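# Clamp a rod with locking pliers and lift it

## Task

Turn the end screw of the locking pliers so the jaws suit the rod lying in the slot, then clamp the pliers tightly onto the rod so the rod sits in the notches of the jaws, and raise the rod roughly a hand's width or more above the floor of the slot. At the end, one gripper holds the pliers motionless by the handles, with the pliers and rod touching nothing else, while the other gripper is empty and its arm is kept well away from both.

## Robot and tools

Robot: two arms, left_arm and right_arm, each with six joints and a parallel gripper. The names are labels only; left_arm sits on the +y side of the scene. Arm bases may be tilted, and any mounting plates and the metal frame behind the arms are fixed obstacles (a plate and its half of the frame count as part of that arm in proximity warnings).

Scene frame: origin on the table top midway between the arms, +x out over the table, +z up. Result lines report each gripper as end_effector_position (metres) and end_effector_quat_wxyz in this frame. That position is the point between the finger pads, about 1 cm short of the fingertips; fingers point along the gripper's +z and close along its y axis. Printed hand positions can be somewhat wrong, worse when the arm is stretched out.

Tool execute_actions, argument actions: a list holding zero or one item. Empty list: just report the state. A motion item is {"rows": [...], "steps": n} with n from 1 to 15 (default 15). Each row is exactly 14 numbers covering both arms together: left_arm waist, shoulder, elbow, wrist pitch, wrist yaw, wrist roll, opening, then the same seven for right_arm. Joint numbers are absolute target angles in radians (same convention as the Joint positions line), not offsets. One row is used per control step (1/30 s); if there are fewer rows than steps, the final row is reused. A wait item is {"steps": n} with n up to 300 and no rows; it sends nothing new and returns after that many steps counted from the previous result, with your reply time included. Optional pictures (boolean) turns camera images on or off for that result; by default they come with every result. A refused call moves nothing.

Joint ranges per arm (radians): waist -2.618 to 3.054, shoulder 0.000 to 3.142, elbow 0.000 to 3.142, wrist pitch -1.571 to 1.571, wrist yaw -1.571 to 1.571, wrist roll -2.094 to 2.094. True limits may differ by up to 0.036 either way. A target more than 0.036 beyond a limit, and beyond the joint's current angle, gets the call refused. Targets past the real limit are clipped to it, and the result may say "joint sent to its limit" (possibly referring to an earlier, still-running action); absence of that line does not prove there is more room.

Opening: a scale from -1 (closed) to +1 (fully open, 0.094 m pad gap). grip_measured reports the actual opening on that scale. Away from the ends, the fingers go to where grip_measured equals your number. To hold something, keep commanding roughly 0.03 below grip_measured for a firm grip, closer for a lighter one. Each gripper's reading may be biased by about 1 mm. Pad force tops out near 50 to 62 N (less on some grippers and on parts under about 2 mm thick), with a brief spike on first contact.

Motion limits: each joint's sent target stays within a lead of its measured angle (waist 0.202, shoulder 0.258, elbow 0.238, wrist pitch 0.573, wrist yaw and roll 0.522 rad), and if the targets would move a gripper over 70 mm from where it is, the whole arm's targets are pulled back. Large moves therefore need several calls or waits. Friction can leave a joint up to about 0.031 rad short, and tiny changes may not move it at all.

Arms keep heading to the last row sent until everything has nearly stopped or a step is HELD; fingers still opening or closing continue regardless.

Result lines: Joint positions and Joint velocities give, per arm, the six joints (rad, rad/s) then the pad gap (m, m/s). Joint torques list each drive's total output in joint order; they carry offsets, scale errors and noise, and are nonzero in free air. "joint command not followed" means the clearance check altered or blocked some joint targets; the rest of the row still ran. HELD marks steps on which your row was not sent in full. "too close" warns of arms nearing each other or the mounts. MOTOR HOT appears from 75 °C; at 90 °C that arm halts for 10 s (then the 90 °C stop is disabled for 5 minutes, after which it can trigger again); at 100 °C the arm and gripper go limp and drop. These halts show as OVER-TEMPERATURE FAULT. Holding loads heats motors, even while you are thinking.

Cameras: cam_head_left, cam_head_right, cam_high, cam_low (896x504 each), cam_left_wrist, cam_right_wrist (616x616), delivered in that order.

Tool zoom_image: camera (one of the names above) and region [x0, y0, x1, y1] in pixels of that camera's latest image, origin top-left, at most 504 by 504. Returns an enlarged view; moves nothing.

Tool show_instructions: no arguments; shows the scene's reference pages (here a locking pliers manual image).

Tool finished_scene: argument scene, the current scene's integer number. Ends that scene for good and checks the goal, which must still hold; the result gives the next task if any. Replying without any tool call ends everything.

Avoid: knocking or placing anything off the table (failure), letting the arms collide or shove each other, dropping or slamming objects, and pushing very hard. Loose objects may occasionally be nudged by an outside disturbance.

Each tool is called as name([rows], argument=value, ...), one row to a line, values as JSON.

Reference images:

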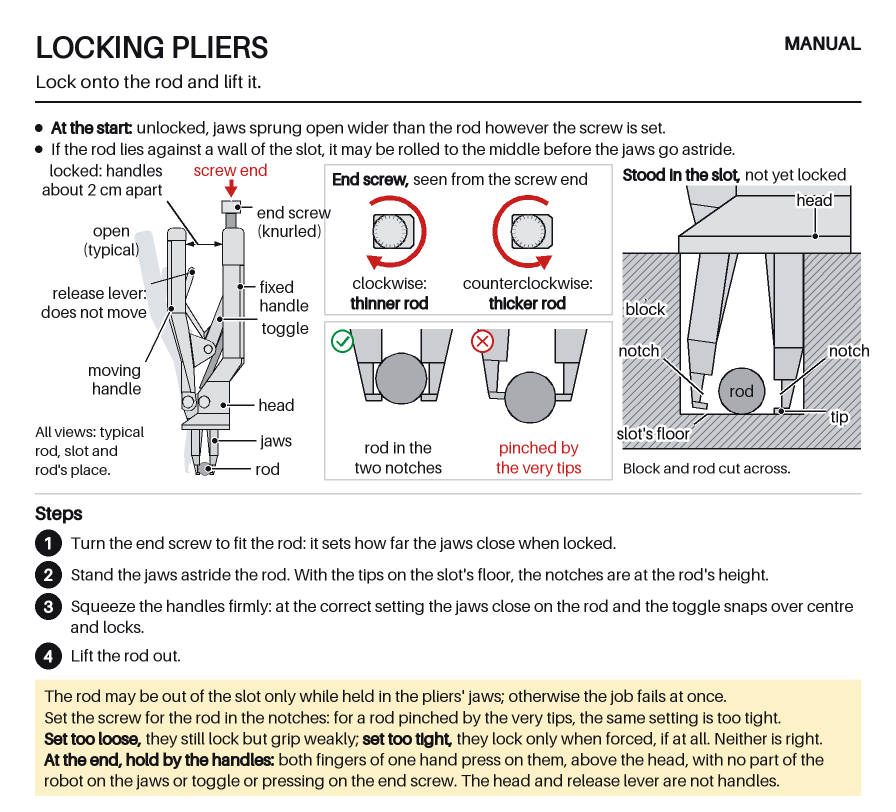

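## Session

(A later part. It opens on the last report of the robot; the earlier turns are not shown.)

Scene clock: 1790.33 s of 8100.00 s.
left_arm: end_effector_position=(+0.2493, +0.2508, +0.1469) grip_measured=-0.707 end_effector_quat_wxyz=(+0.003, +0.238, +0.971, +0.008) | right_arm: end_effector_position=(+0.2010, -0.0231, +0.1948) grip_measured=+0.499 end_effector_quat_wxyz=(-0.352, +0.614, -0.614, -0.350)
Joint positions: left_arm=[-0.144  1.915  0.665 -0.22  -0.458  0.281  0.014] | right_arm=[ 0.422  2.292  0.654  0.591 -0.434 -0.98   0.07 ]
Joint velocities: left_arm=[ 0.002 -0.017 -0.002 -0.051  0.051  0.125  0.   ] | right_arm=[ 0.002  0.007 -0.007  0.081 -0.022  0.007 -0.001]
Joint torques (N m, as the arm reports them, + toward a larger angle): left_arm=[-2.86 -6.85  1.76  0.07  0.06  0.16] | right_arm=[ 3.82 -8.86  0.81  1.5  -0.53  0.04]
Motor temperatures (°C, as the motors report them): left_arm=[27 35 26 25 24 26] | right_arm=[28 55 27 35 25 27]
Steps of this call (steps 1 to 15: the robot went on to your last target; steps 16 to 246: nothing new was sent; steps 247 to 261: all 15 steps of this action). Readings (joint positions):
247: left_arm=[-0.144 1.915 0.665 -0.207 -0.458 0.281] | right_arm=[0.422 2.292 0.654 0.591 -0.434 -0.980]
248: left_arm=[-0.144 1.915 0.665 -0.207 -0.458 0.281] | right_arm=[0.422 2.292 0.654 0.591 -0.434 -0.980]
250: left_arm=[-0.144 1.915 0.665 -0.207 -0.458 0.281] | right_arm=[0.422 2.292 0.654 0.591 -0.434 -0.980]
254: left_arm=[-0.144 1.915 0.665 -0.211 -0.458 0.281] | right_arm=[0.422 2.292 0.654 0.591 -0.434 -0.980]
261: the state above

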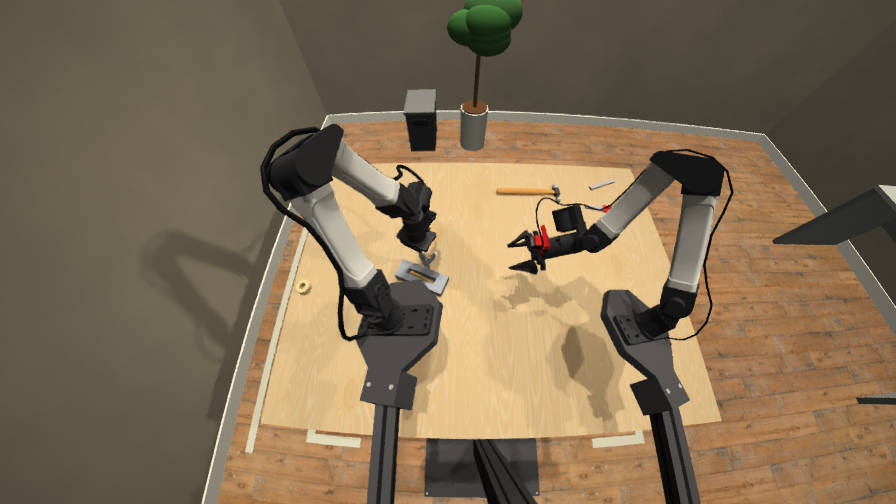

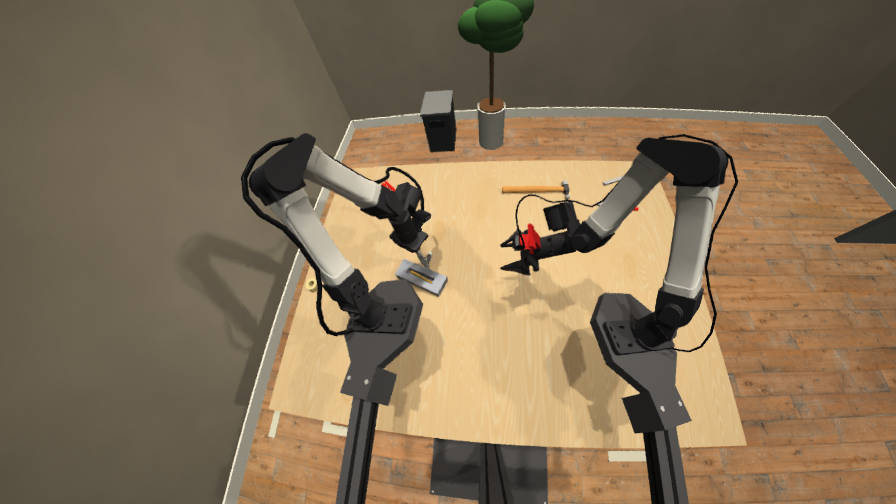

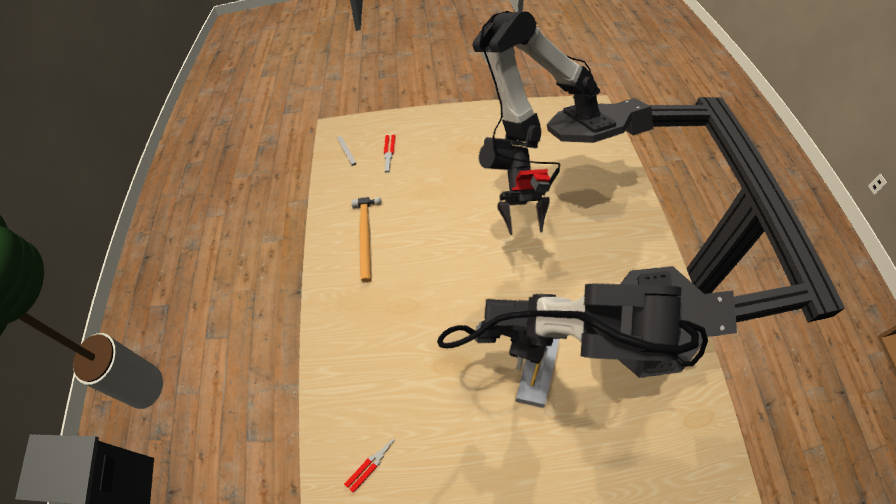

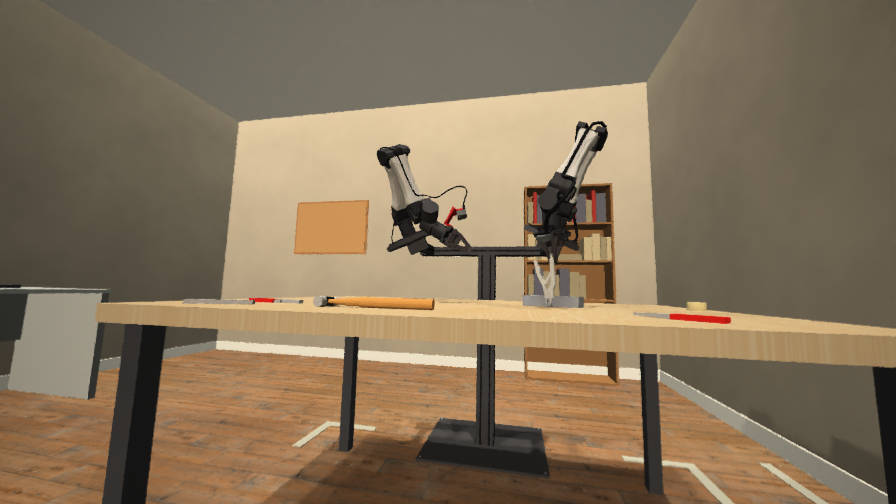

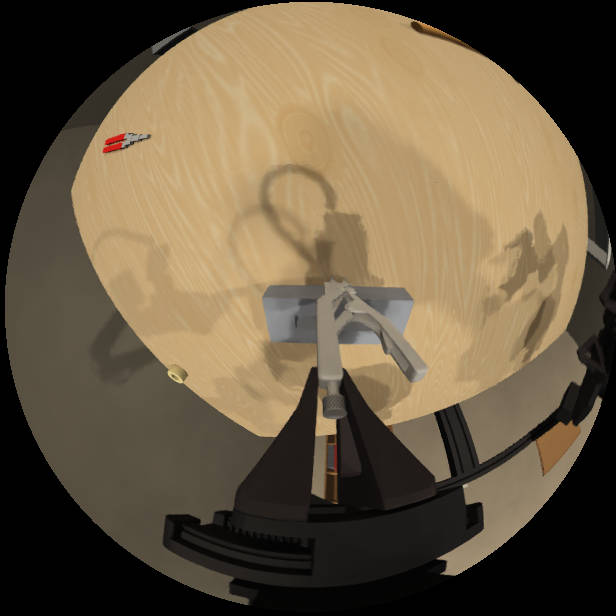

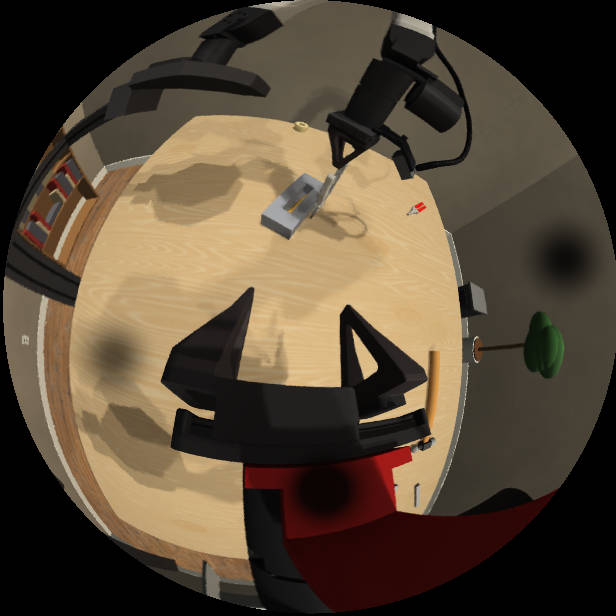

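execute_actions([
  {"rows":[[-0.144,1.915,0.665,-0.235,-0.455,0.287,-0.73,0.425,2.283,0.63,0.6,-0.44,-0.98,0.5],[-0.144,1.915,0.675,-0.235,-0.455,0.287,-0.745,0.425,2.283,0.63,0.6,-0.44,-0.98,0.5],[-0.15,1.905,0.685,-0.24,-0.455,0.287,-0.745,0.425,2.283,0.63,0.6,-0.44,-0.98,0.5],[-0.157,1.893,0.692,-0.255,-0.455,0.28,-0.745,0.425,2.283,0.63,0.6,-0.44,-0.98,0.5],[-0.164,1.88,0.698,-0.278,-0.455,0.27,-0.745,0.425,2.283,0.63,0.6,-0.44,-0.98,0.5],[-0.171,1.867,0.704,-0.302,-0.455,0.26,-0.745,0.425,2.283,0.63,0.6,-0.44,-0.98,0.5],[-0.178,1.854,0.71,-0.326,-0.455,0.25,-0.745,0.425,2.283,0.63,0.6,-0.44,-0.98,0.5],[-0.185,1.841,0.716,-0.35,-0.455,0.25,-0.745,0.425,2.283,0.63,0.6,-0.44,-0.98,0.5],[-0.192,1.828,0.722,-0.374,-0.455,0.25,-0.745,0.425,2.283,0.63,0.6,-0.44,-0.98,0.5],[-0.199,1.815,0.728,-0.398,-0.455,0.25,-0.745,0.425,2.283,0.63,0.6,-0.44,-0.98,0.5],[-0.206,1.802,0.734,-0.422,-0.455,0.25,-0.745,0.425,2.283,0.63,0.6,-0.44,-0.98,0.5],[-0.213,1.789,0.74,-0.446,-0.455,0.25,-0.745,0.425,2.283,0.63,0.6,-0.44,-0.98,0.5],[-0.22,1.776,0.746,-0.47,-0.455,0.25,-0.745,0.425,2.283,0.63,0.6,-0.44,-0.98,0.5],[-0.227,1.763,0.752,-0.494,-0.455,0.25,-0.745,0.425,2.283,0.63,0.6,-0.44,-0.98,0.5],[-0.234,1.75,0.756,-0.515,-0.455,0.25,-0.745,0.425,2.283,0.63,0.6,-0.44,-0.98,0.5]],"steps":15},
], pictures=false)

execute_actions([
  {"rows":[[-0.234,1.75,0.756,-0.515,-0.455,0.27,-0.745,0.425,2.283,0.63,0.6,-0.44,-0.98,0.5],[-0.234,1.75,0.756,-0.515,-0.455,0.32,-0.745,0.425,2.283,0.63,0.6,-0.44,-0.98,0.5],[-0.237,1.742,0.735,-0.51,-0.455,0.4,-0.745,0.425,2.283,0.63,0.6,-0.44,-0.98,0.5],[-0.24,1.735,0.715,-0.5,-0.455,0.5,-0.745,0.425,2.283,0.63,0.6,-0.44,-0.98,0.5],[-0.244,1.728,0.703,-0.49,-0.455,0.61,-0.745,0.425,2.283,0.63,0.6,-0.44,-0.98,0.5],[-0.248,1.721,0.691,-0.484,-0.455,0.73,-0.745,0.425,2.283,0.63,0.6,-0.44,-0.98,0.5],[-0.252,1.714,0.679,-0.478,-0.455,0.85,-0.745,0.425,2.283,0.63,0.6,-0.44,-0.98,0.5],[-0.256,1.707,0.667,-0.472,-0.455,0.97,-0.745,0.425,2.283,0.63,0.6,-0.44,-0.98,0.5],[-0.26,1.7,0.655,-0.466,-0.455,1.09,-0.745,0.425,2.283,0.63,0.6,-0.44,-0.98,0.5],[-0.264,1.694,0.643,-0.46,-0.455,1.21,-0.745,0.425,2.283,0.63,0.6,-0.44,-0.98,0.5],[-0.268,1.688,0.631,-0.454,-0.455,1.33,-0.745,0.425,2.283,0.63,0.6,-0.44,-0.98,0.5],[-0.272,1.683,0.62,-0.448,-0.455,1.45,-0.745,0.425,2.283,0.63,0.6,-0.44,-0.98,0.5],[-0.275,1.68,0.61,-0.444,-0.455,1.56,-0.745,0.425,2.283,0.63,0.6,-0.44,-0.98,0.5],[-0.275,1.68,0.61,-0.444,-0.455,1.66,-0.745,0.425,2.283,0.63,0.6,-0.44,-0.98,0.5],[-0.275,1.68,0.61,-0.444,-0.455,1.73,-0.745,0.425,2.283,0.63,0.6,-0.44,-0.98,0.5]],"steps":15},
], pictures=false)

execute_actions([
  {"steps":25},
])

zoom_image(camera="cam_low", region=[500, 215, 610, 315])

zoom_image(camera="cam_left_wrist", region=[260, 200, 420, 360])

Scene clock: 1819.50 s of 8100.00 s.
left_arm: end_effector_position=(+0.2648, +0.2478, +0.1891) grip_measured=-0.729 end_effector_quat_wxyz=(+0.021, +0.254, +0.967, +0.006) | right_arm: end_effector_position=(+0.2010, -0.0231, +0.1948) grip_measured=+0.499 end_effector_quat_wxyz=(-0.352, +0.614, -0.614, -0.350)
Joint positions: left_arm=[-0.21   1.787  0.73  -0.407 -0.459  0.259  0.013] | right_arm=[ 0.422  2.292  0.654  0.591 -0.434 -0.98   0.07 ]
Joint velocities: left_arm=[-0.203 -0.393  0.168 -0.579 -0.007 -0.081 -0.001] | right_arm=[ 0.007 -0.012 -0.007 -0.066  0.037  0.095  0.001]
Joint torques (N m, as the arm reports them, + toward a larger angle): left_arm=[-4.42 -9.72  6.17  0.3   0.06  0.03] | right_arm=[ 3.83 -9.06  0.86  1.44 -0.5   0.09]
Motor temperatures (°C, as the motors report them): left_arm=[27 33 25 25 24 26] | right_arm=[28 55 27 35 25 27]
Steps of this call (steps 1 to 15: the robot went on to your last target; steps 16 to 860: nothing new was sent; steps 861 to 875: all 15 steps of this action). Readings (joint positions):
861: left_arm=[-0.144 1.915 0.665 -0.223 -0.459 0.281] | right_arm=[0.422 2.292 0.654 0.591 -0.434 -0.980]
862: left_arm=[-0.144 1.915 0.665 -0.223 -0.459 0.281] | right_arm=[0.422 2.292 0.654 0.591 -0.434 -0.980]
864: left_arm=[-0.144 1.914 0.668 -0.225 -0.459 0.281] | right_arm=[0.422 2.292 0.654 0.591 -0.434 -0.980]
868: left_arm=[-0.157 1.885 0.683 -0.274 -0.459 0.270] | right_arm=[0.422 2.292 0.654 0.591 -0.434 -0.980]
875: the state above

Scene clock: 1820.00 s of 8100.00 s.
left_arm: end_effector_position=(+0.2270, +0.2482, +0.1968) grip_measured=-0.729 end_effector_quat_wxyz=(+0.001, +0.720, +0.694, +0.005) | right_arm: end_effector_position=(+0.2010, -0.0231, +0.1948) grip_measured=+0.499 end_effector_quat_wxyz=(-0.352, +0.614, -0.614, -0.350)
Joint positions: left_arm=[-0.261  1.698  0.628 -0.457 -0.459  1.278  0.013] | right_arm=[ 0.422  2.292  0.654  0.591 -0.434 -0.98   0.07 ]
Joint velocities: left_arm=[-0.042 -0.017 -0.159  0.081  0.022  2.879 -0.001] | right_arm=[-0.017 -0.007  0.007 -0.051  0.022  0.022  0.001]
Joint torques (N m, as the arm reports them, + toward a larger angle): left_arm=[-3.79 -8.71  3.94  0.5   0.11  0.06] | right_arm=[ 3.92 -8.8   0.81  1.52 -0.54  0.09]
Motor temperatures (°C, as the motors report them): left_arm=[27 33 25 25 24 26] | right_arm=[28 55 27 35 25 27]
Steps of this call (steps 1 to 15: all 15 steps of this action). Readings (joint positions):
1: left_arm=[-0.216 1.775 0.735 -0.424 -0.459 0.260] | right_arm=[0.422 2.292 0.654 0.591 -0.434 -0.980]
2: left_arm=[-0.220 1.766 0.738 -0.438 -0.459 0.268] | right_arm=[0.422 2.292 0.654 0.591 -0.434 -0.980]
4: left_arm=[-0.224 1.756 0.739 -0.453 -0.459 0.324] | right_arm=[0.422 2.292 0.654 0.591 -0.434 -0.980]
8: left_arm=[-0.235 1.732 0.708 -0.457 -0.459 0.597] | right_arm=[0.422 2.292 0.654 0.591 -0.434 -0.980]
15: the state above

Scene clock: 1820.83 s of 8100.00 s.
left_arm: end_effector_position=(+0.2252, +0.2482, +0.1962) grip_measured=-0.729 end_effector_quat_wxyz=(-0.001, +0.856, +0.517, +0.004) | right_arm: end_effector_position=(+0.2010, -0.0231, +0.1948) grip_measured=+0.499 end_effector_quat_wxyz=(-0.352, +0.614, -0.614, -0.350)
Joint positions: left_arm=[-0.263  1.698  0.622 -0.454 -0.459  1.722  0.013] | right_arm=[ 0.422  2.292  0.654  0.591 -0.434 -0.98   0.07 ]
Joint velocities: left_arm=[-0.017 -0.002  0.007 -0.022  0.022  0.007 -0.   ] | right_arm=[ 0.002 -0.007 -0.017 -0.007 -0.051 -0.081 -0.001]
Joint torques (N m, as the arm reports them, + toward a larger angle): left_arm=[-3.95 -8.78  3.49  0.44  0.13  0.15] | right_arm=[ 3.76 -8.83  0.7   1.47 -0.51  0.1 ]
Motor temperatures (°C, as the motors report them): left_arm=[27 33 25 25 24 26] | right_arm=[28 55 27 35 25 27]
Steps of this call (steps 1 to 25: the robot went on to your last target). Readings (joint positions):
1: left_arm=[-0.262 1.698 0.624 -0.457 -0.459 1.367] | right_arm=[0.422 2.292 0.654 0.591 -0.434 -0.980]
2: left_arm=[-0.263 1.698 0.622 -0.457 -0.459 1.439] | right_arm=[0.422 2.292 0.654 0.591 -0.434 -0.980]
4: left_arm=[-0.263 1.698 0.622 -0.456 -0.459 1.542] | right_arm=[0.422 2.292 0.654 0.591 -0.434 -0.980]
8: left_arm=[-0.263 1.698 0.622 -0.455 -0.459 1.650] | right_arm=[0.422 2.292 0.654 0.591 -0.434 -0.980]
25: the state above

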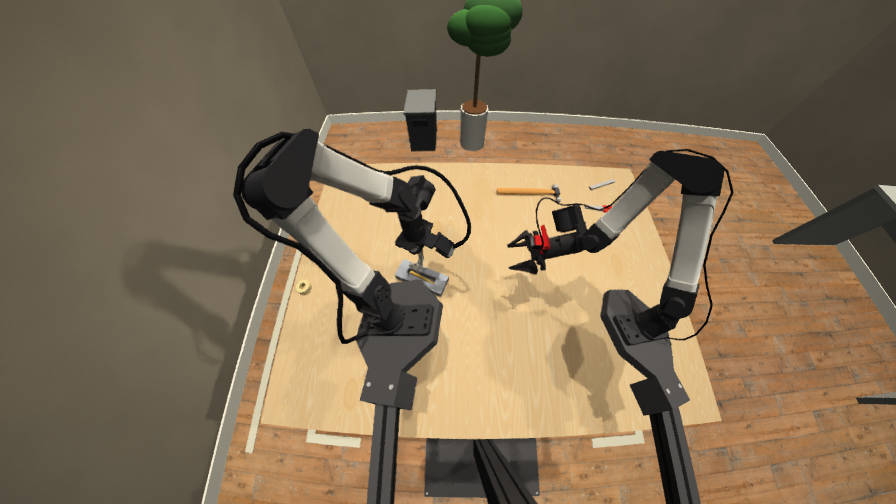

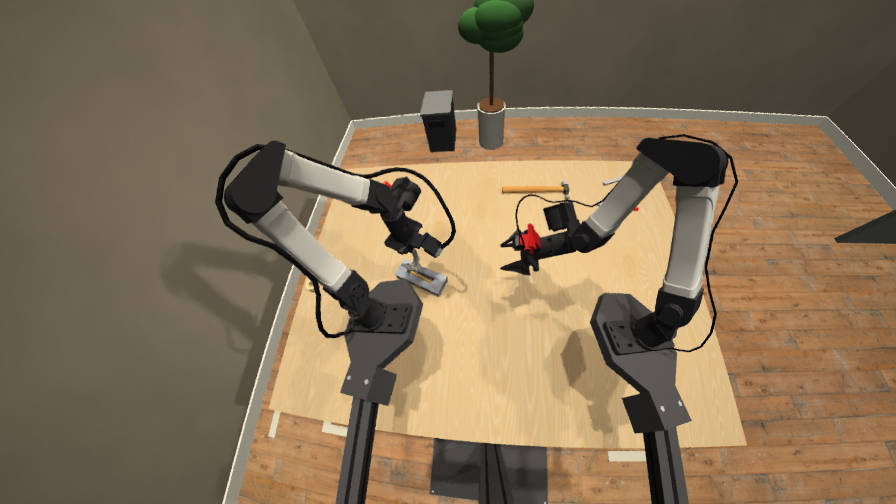

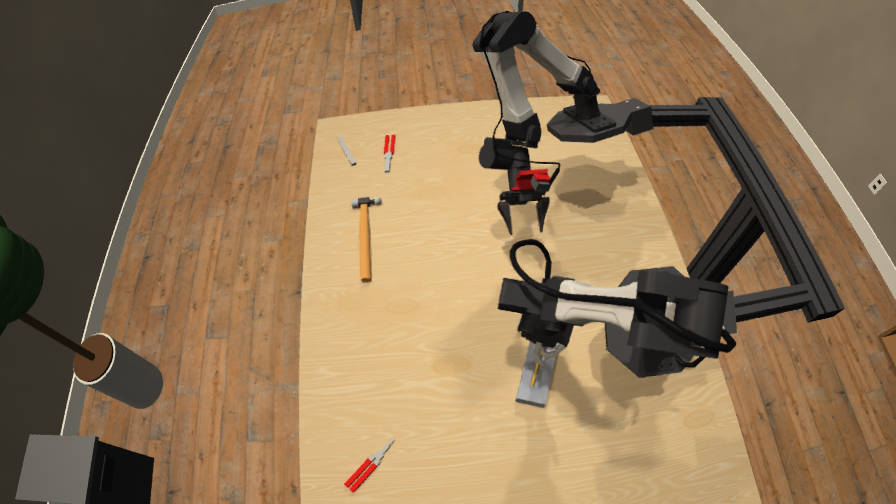

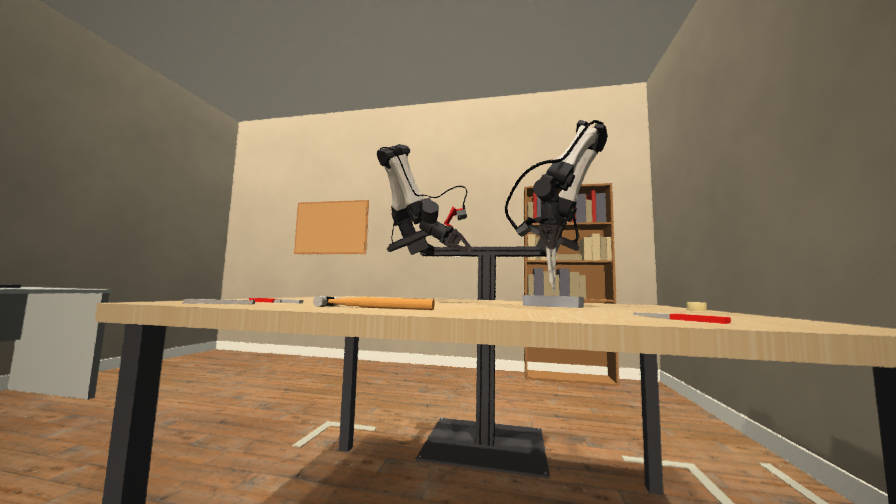

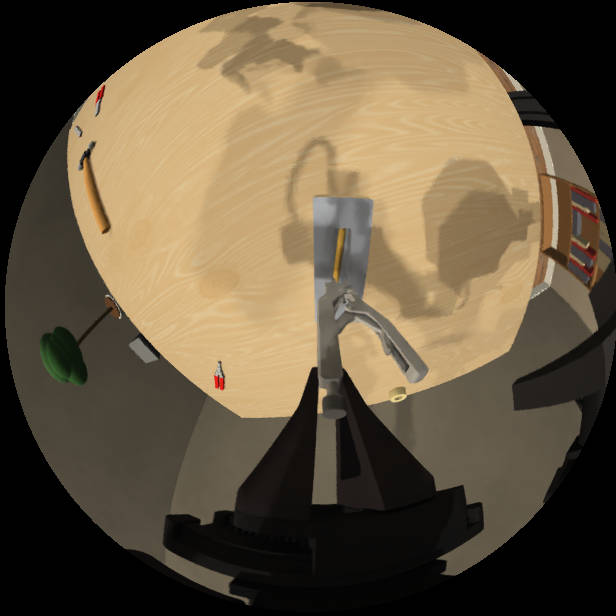

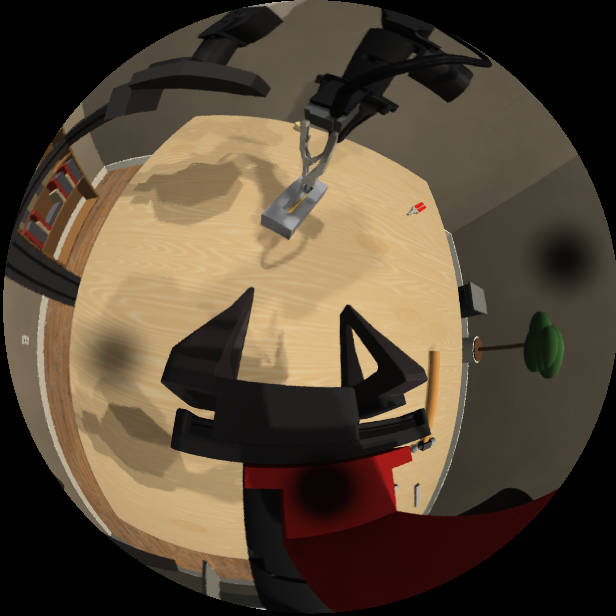

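Region (500, 215, 610, 315) of cam_low's 896x504 image, scaled by 4.582, with more detail than that image has; it fills the top 458 rows of this view, and the rest is white.

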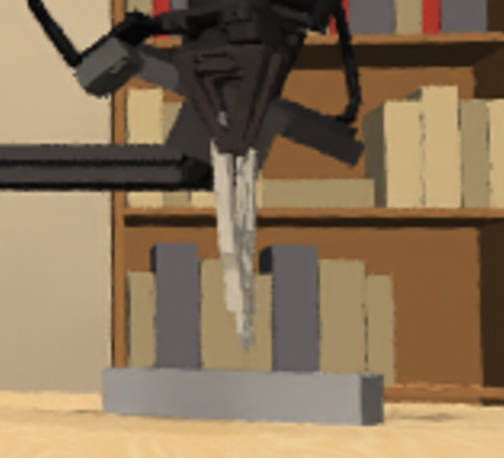

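Region (260, 200, 420, 360) of cam_left_wrist's 616x616 image, scaled by 3.150, with more detail than that image has.

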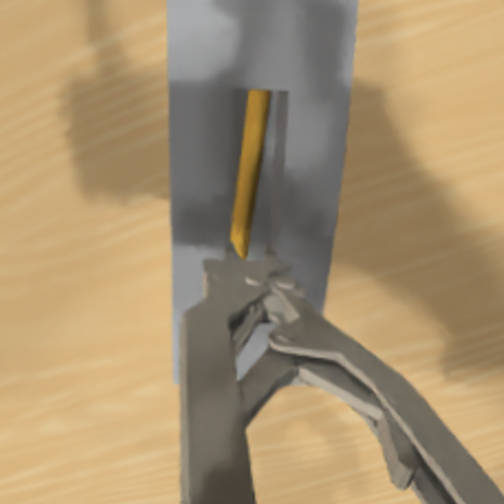

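execute_actions([
  {"rows":[[-0.268,1.7,0.61,-0.44,-0.445,1.73,-0.745,0.425,2.283,0.63,0.6,-0.44,-0.98,0.5],[-0.265,1.712,0.61,-0.436,-0.438,1.73,-0.745,0.425,2.283,0.63,0.6,-0.44,-0.98,0.5],[-0.265,1.716,0.61,-0.432,-0.431,1.73,-0.745,0.425,2.283,0.63,0.6,-0.44,-0.98,0.5],[-0.265,1.72,0.61,-0.429,-0.424,1.73,-0.745,0.425,2.283,0.63,0.6,-0.44,-0.98,0.5],[-0.265,1.724,0.61,-0.426,-0.417,1.73,-0.745,0.425,2.283,0.63,0.6,-0.44,-0.98,0.5],[-0.265,1.728,0.61,-0.423,-0.41,1.73,-0.745,0.425,2.283,0.63,0.6,-0.44,-0.98,0.5],[-0.265,1.732,0.61,-0.42,-0.403,1.73,-0.745,0.425,2.283,0.63,0.6,-0.44,-0.98,0.5],[-0.265,1.736,0.61,-0.417,-0.398,1.73,-0.745,0.425,2.283,0.63,0.6,-0.44,-0.98,0.5],[-0.265,1.74,0.61,-0.414,-0.398,1.73,-0.745,0.425,2.283,0.63,0.6,-0.44,-0.98,0.5],[-0.265,1.744,0.61,-0.411,-0.398,1.73,-0.745,0.425,2.283,0.63,0.6,-0.44,-0.98,0.5]],"steps":15},
])

zoom_image(camera="cam_low", region=[500, 215, 610, 315])

zoom_image(camera="cam_left_wrist", region=[290, 220, 390, 320])

zoom_image(camera="cam_right_wrist", region=[255, 150, 345, 240])

Scene clock: 1842.90 s of 8100.00 s.
left_arm: end_effector_position=(+0.2223, +0.2370, +0.1899) grip_measured=-0.729 end_effector_quat_wxyz=(+0.012, +0.857, +0.515, -0.016) | right_arm: end_effector_position=(+0.2010, -0.0231, +0.1948) grip_measured=+0.499 end_effector_quat_wxyz=(-0.352, +0.614, -0.614, -0.350)
Joint positions: left_arm=[-0.263  1.732  0.622 -0.426 -0.41   1.724  0.013] | right_arm=[ 0.422  2.292  0.654  0.591 -0.434 -0.98   0.07 ]
Joint velocities: left_arm=[ 0.002 -0.007  0.007  0.037  0.022 -0.037 -0.001] | right_arm=[-0.017 -0.012  0.012 -0.022  0.022 -0.037  0.001]
Joint torques (N m, as the arm reports them, + toward a larger angle): left_arm=[-3.27 -6.09  3.4   0.44  0.19  0.16] | right_arm=[ 3.83 -8.81  0.86  1.48 -0.53  0.12]
Motor temperatures (°C, as the motors report them): left_arm=[27 34 26 25 24 26] | right_arm=[28 55 27 35 25 27]
Steps of this call (steps 1 to 30: the robot went on to your last target; steps 31 to 647: nothing new was sent; steps 648 to 662: all 15 steps of this action). Readings (joint positions):
648: left_arm=[-0.263 1.698 0.622 -0.454 -0.458 1.724] | right_arm=[0.422 2.292 0.654 0.591 -0.434 -0.980]
649: left_arm=[-0.263 1.698 0.622 -0.453 -0.456 1.724] | right_arm=[0.422 2.292 0.654 0.591 -0.434 -0.980]
651: left_arm=[-0.263 1.699 0.622 -0.450 -0.449 1.724] | right_arm=[0.422 2.292 0.654 0.591 -0.434 -0.980]
655: left_arm=[-0.263 1.715 0.622 -0.438 -0.429 1.724] | right_arm=[0.422 2.292 0.654 0.591 -0.434 -0.980]
662: the state above

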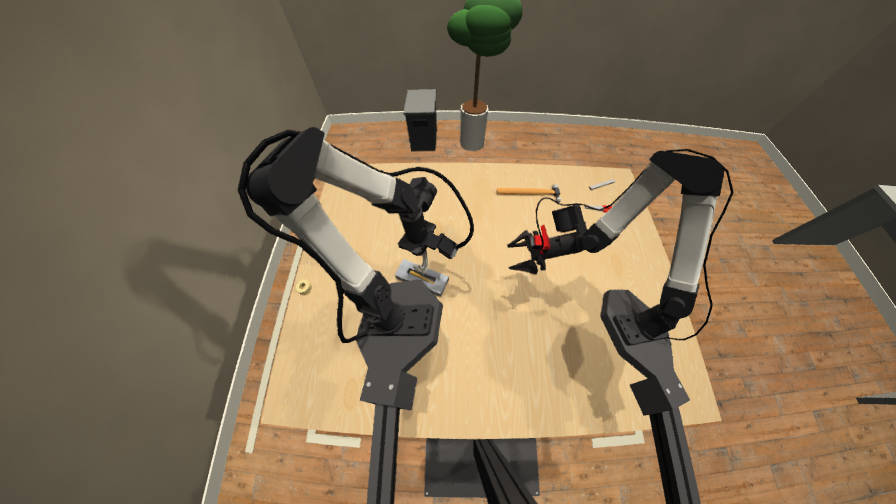

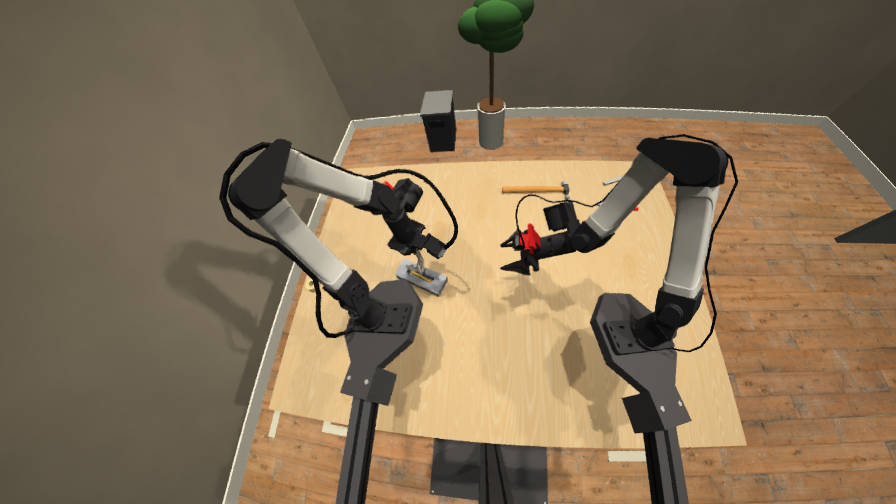

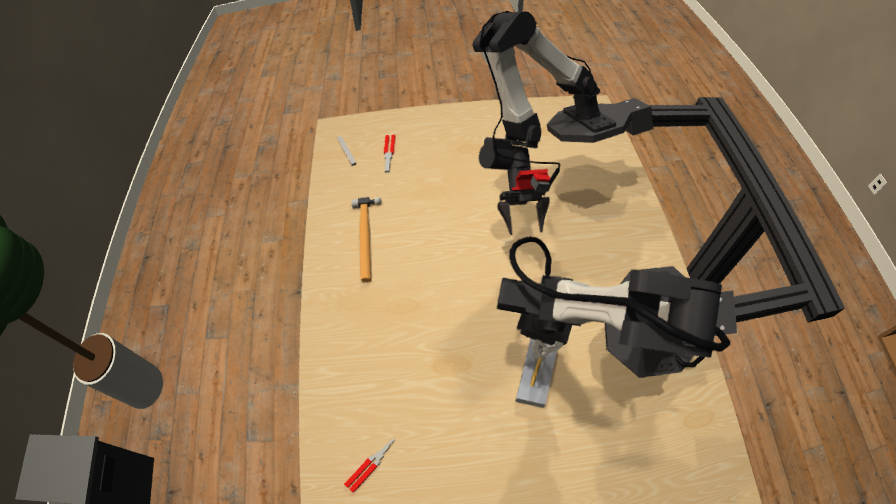

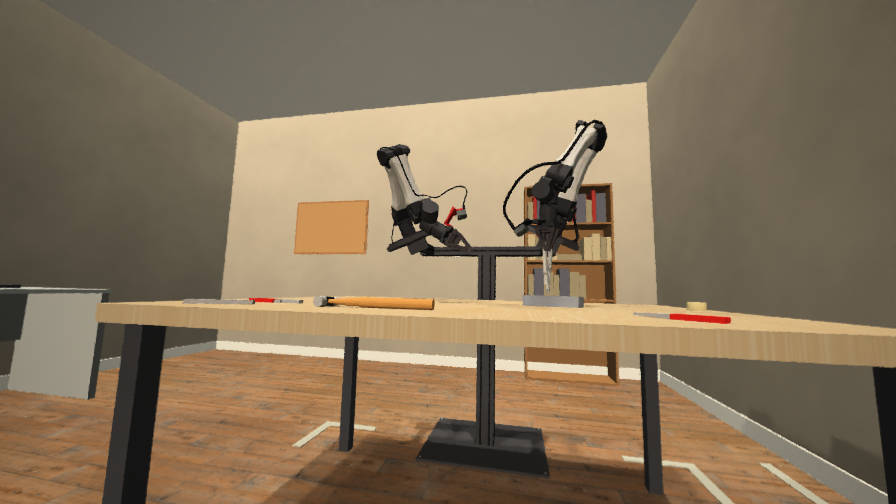

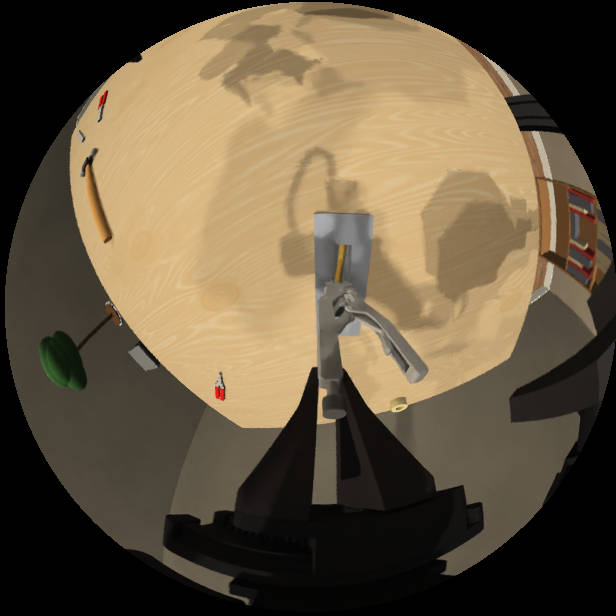

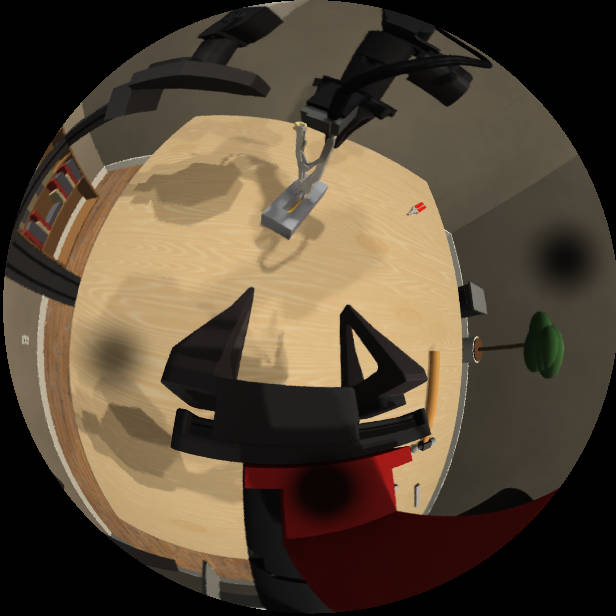

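Region (500, 215, 610, 315) of cam_low's 896x504 image, scaled by 4.582, with more detail than that image has; it fills the top 458 rows of this view, and the rest is white.

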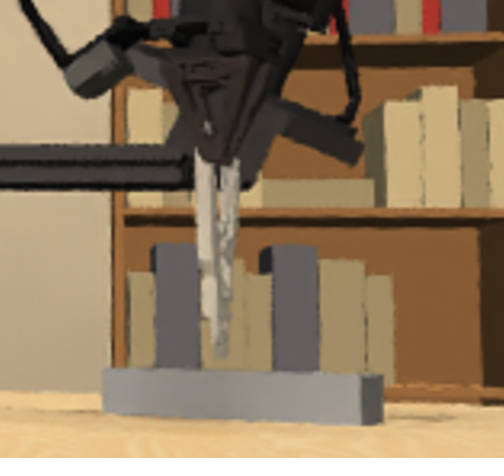

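Region (290, 220, 390, 320) of cam_left_wrist's 616x616 image, scaled by 5.040, with more detail than that image has.

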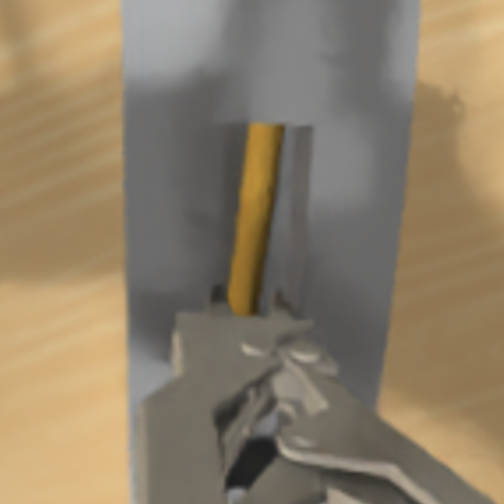

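Region (255, 150, 345, 240) of cam_right_wrist's 616x616 image, scaled by 5.600, with more detail than that image has.

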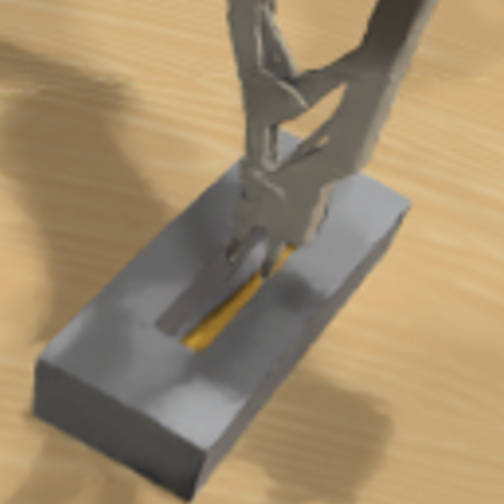

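execute_actions([
  {"rows":[[-0.255,1.748,0.61,-0.411,-0.398,1.73,-0.745,0.425,2.283,0.63,0.6,-0.44,-0.98,0.5],[-0.251,1.752,0.61,-0.41,-0.398,1.73,-0.745,0.425,2.283,0.63,0.6,-0.44,-0.98,0.5],[-0.2495,1.756,0.61,-0.407,-0.398,1.732,-0.745,0.425,2.283,0.63,0.6,-0.44,-0.98,0.5],[-0.248,1.76,0.61,-0.403,-0.398,1.734,-0.745,0.425,2.283,0.63,0.6,-0.44,-0.98,0.5],[-0.2465,1.764,0.61,-0.399,-0.398,1.735,-0.745,0.425,2.283,0.63,0.6,-0.44,-0.98,0.5],[-0.245,1.768,0.61,-0.395,-0.398,1.736,-0.745,0.425,2.283,0.63,0.6,-0.44,-0.98,0.5],[-0.2435,1.772,0.61,-0.392,-0.398,1.737,-0.745,0.425,2.283,0.63,0.6,-0.44,-0.98,0.5],[-0.242,1.775,0.61,-0.39,-0.398,1.738,-0.745,0.425,2.283,0.63,0.6,-0.44,-0.98,0.5]],"steps":15},
])

zoom_image(camera="cam_left_wrist", region=[290, 220, 390, 320])

zoom_image(camera="cam_right_wrist", region=[255, 150, 345, 240])

Scene clock: 1855.13 s of 8100.00 s.
left_arm: end_effector_position=(+0.2212, +0.2358, +0.1832) grip_measured=-0.729 end_effector_quat_wxyz=(+0.010, +0.857, +0.514, -0.021) | right_arm: end_effector_position=(+0.2010, -0.0231, +0.1948) grip_measured=+0.499 end_effector_quat_wxyz=(-0.352, +0.614, -0.614, -0.350)
Joint positions: left_arm=[-0.253  1.763  0.622 -0.403 -0.406  1.731  0.013] | right_arm=[ 0.422  2.292  0.654  0.591 -0.434 -0.98   0.07 ]
Joint velocities: left_arm=[-0.022 -0.002  0.007  0.022 -0.007 -0.007 -0.   ] | right_arm=[-0.017  0.002  0.007 -0.022 -0.037 -0.037  0.001]
Joint torques (N m, as the arm reports them, + toward a larger angle): left_arm=[-2.35 -6.25  3.13  0.43  0.21  0.16] | right_arm=[ 3.73 -8.96  0.75  1.49 -0.51  0.08]
Motor temperatures (°C, as the motors report them): left_arm=[27 33 26 25 24 26] | right_arm=[28 55 27 35 25 27]
Steps of this call (steps 1 to 15: the robot went on to your last target; steps 16 to 352: nothing new was sent; steps 353 to 367: all 15 steps of this action). Readings (joint positions):
353: left_arm=[-0.263 1.732 0.622 -0.421 -0.407 1.724] | right_arm=[0.422 2.292 0.654 0.591 -0.434 -0.980]
354: left_arm=[-0.263 1.732 0.622 -0.421 -0.407 1.724] | right_arm=[0.422 2.292 0.654 0.591 -0.434 -0.980]
356: left_arm=[-0.263 1.737 0.622 -0.419 -0.407 1.725] | right_arm=[0.422 2.292 0.654 0.591 -0.434 -0.980]
360: left_arm=[-0.258 1.756 0.622 -0.410 -0.406 1.728] | right_arm=[0.422 2.292 0.654 0.591 -0.434 -0.980]
367: the state above

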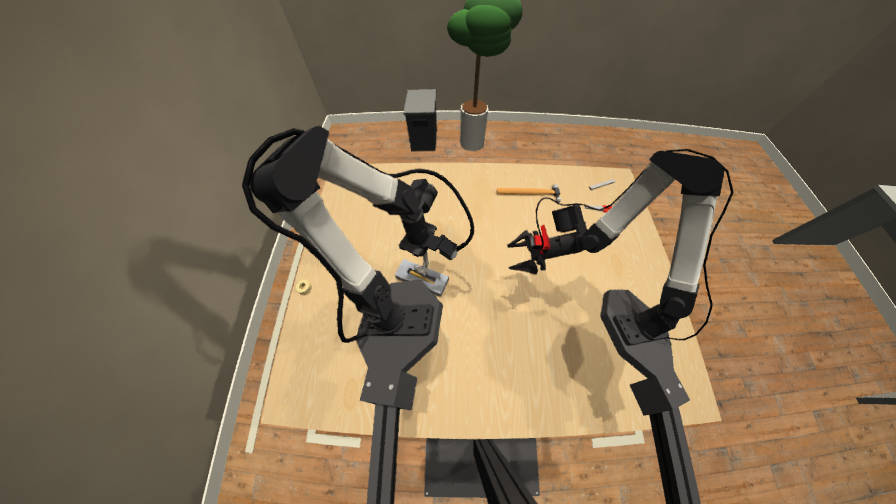

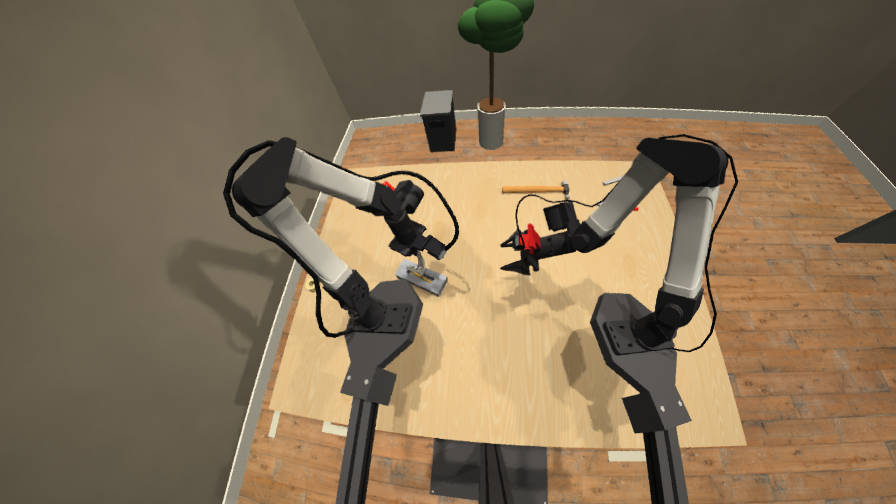

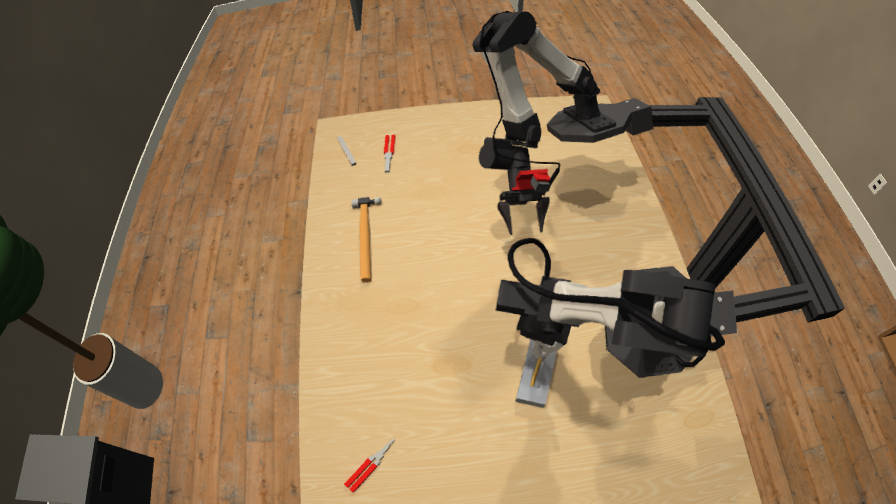

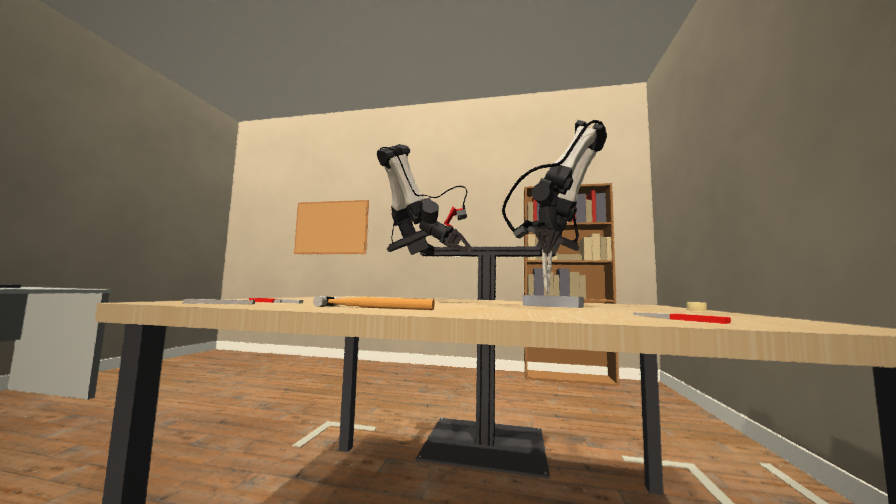

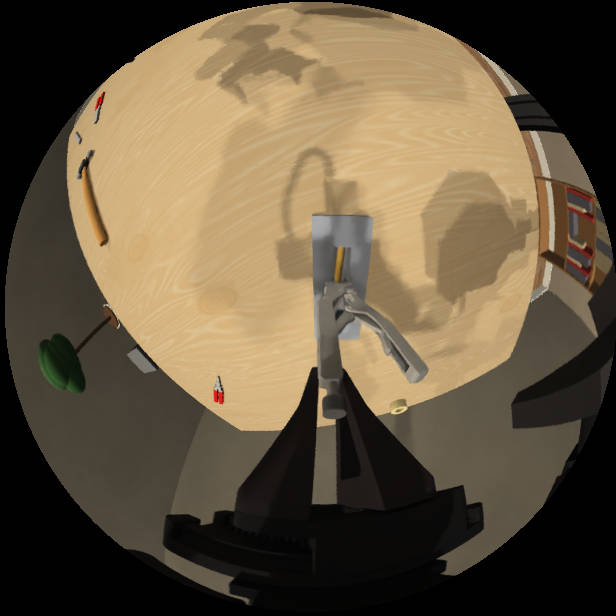

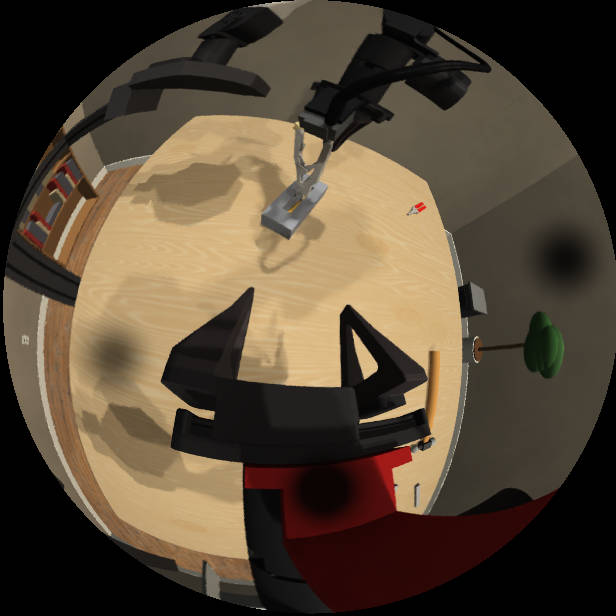

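Region (290, 220, 390, 320) of cam_left_wrist's 616x616 image, scaled by 5.040, with more detail than that image has.

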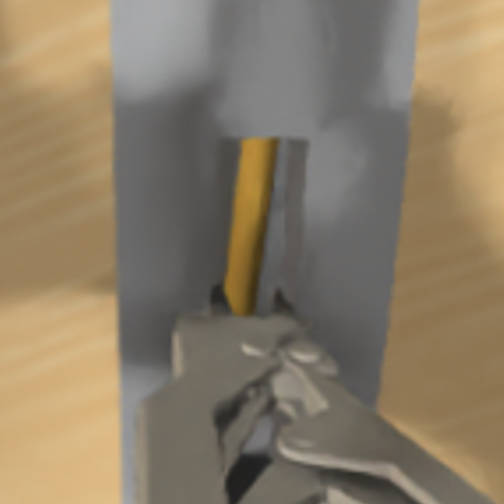

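Region (255, 150, 345, 240) of cam_right_wrist's 616x616 image, scaled by 5.600, with more detail than that image has.

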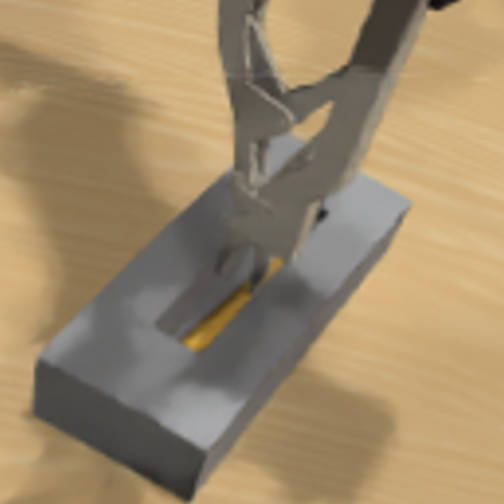

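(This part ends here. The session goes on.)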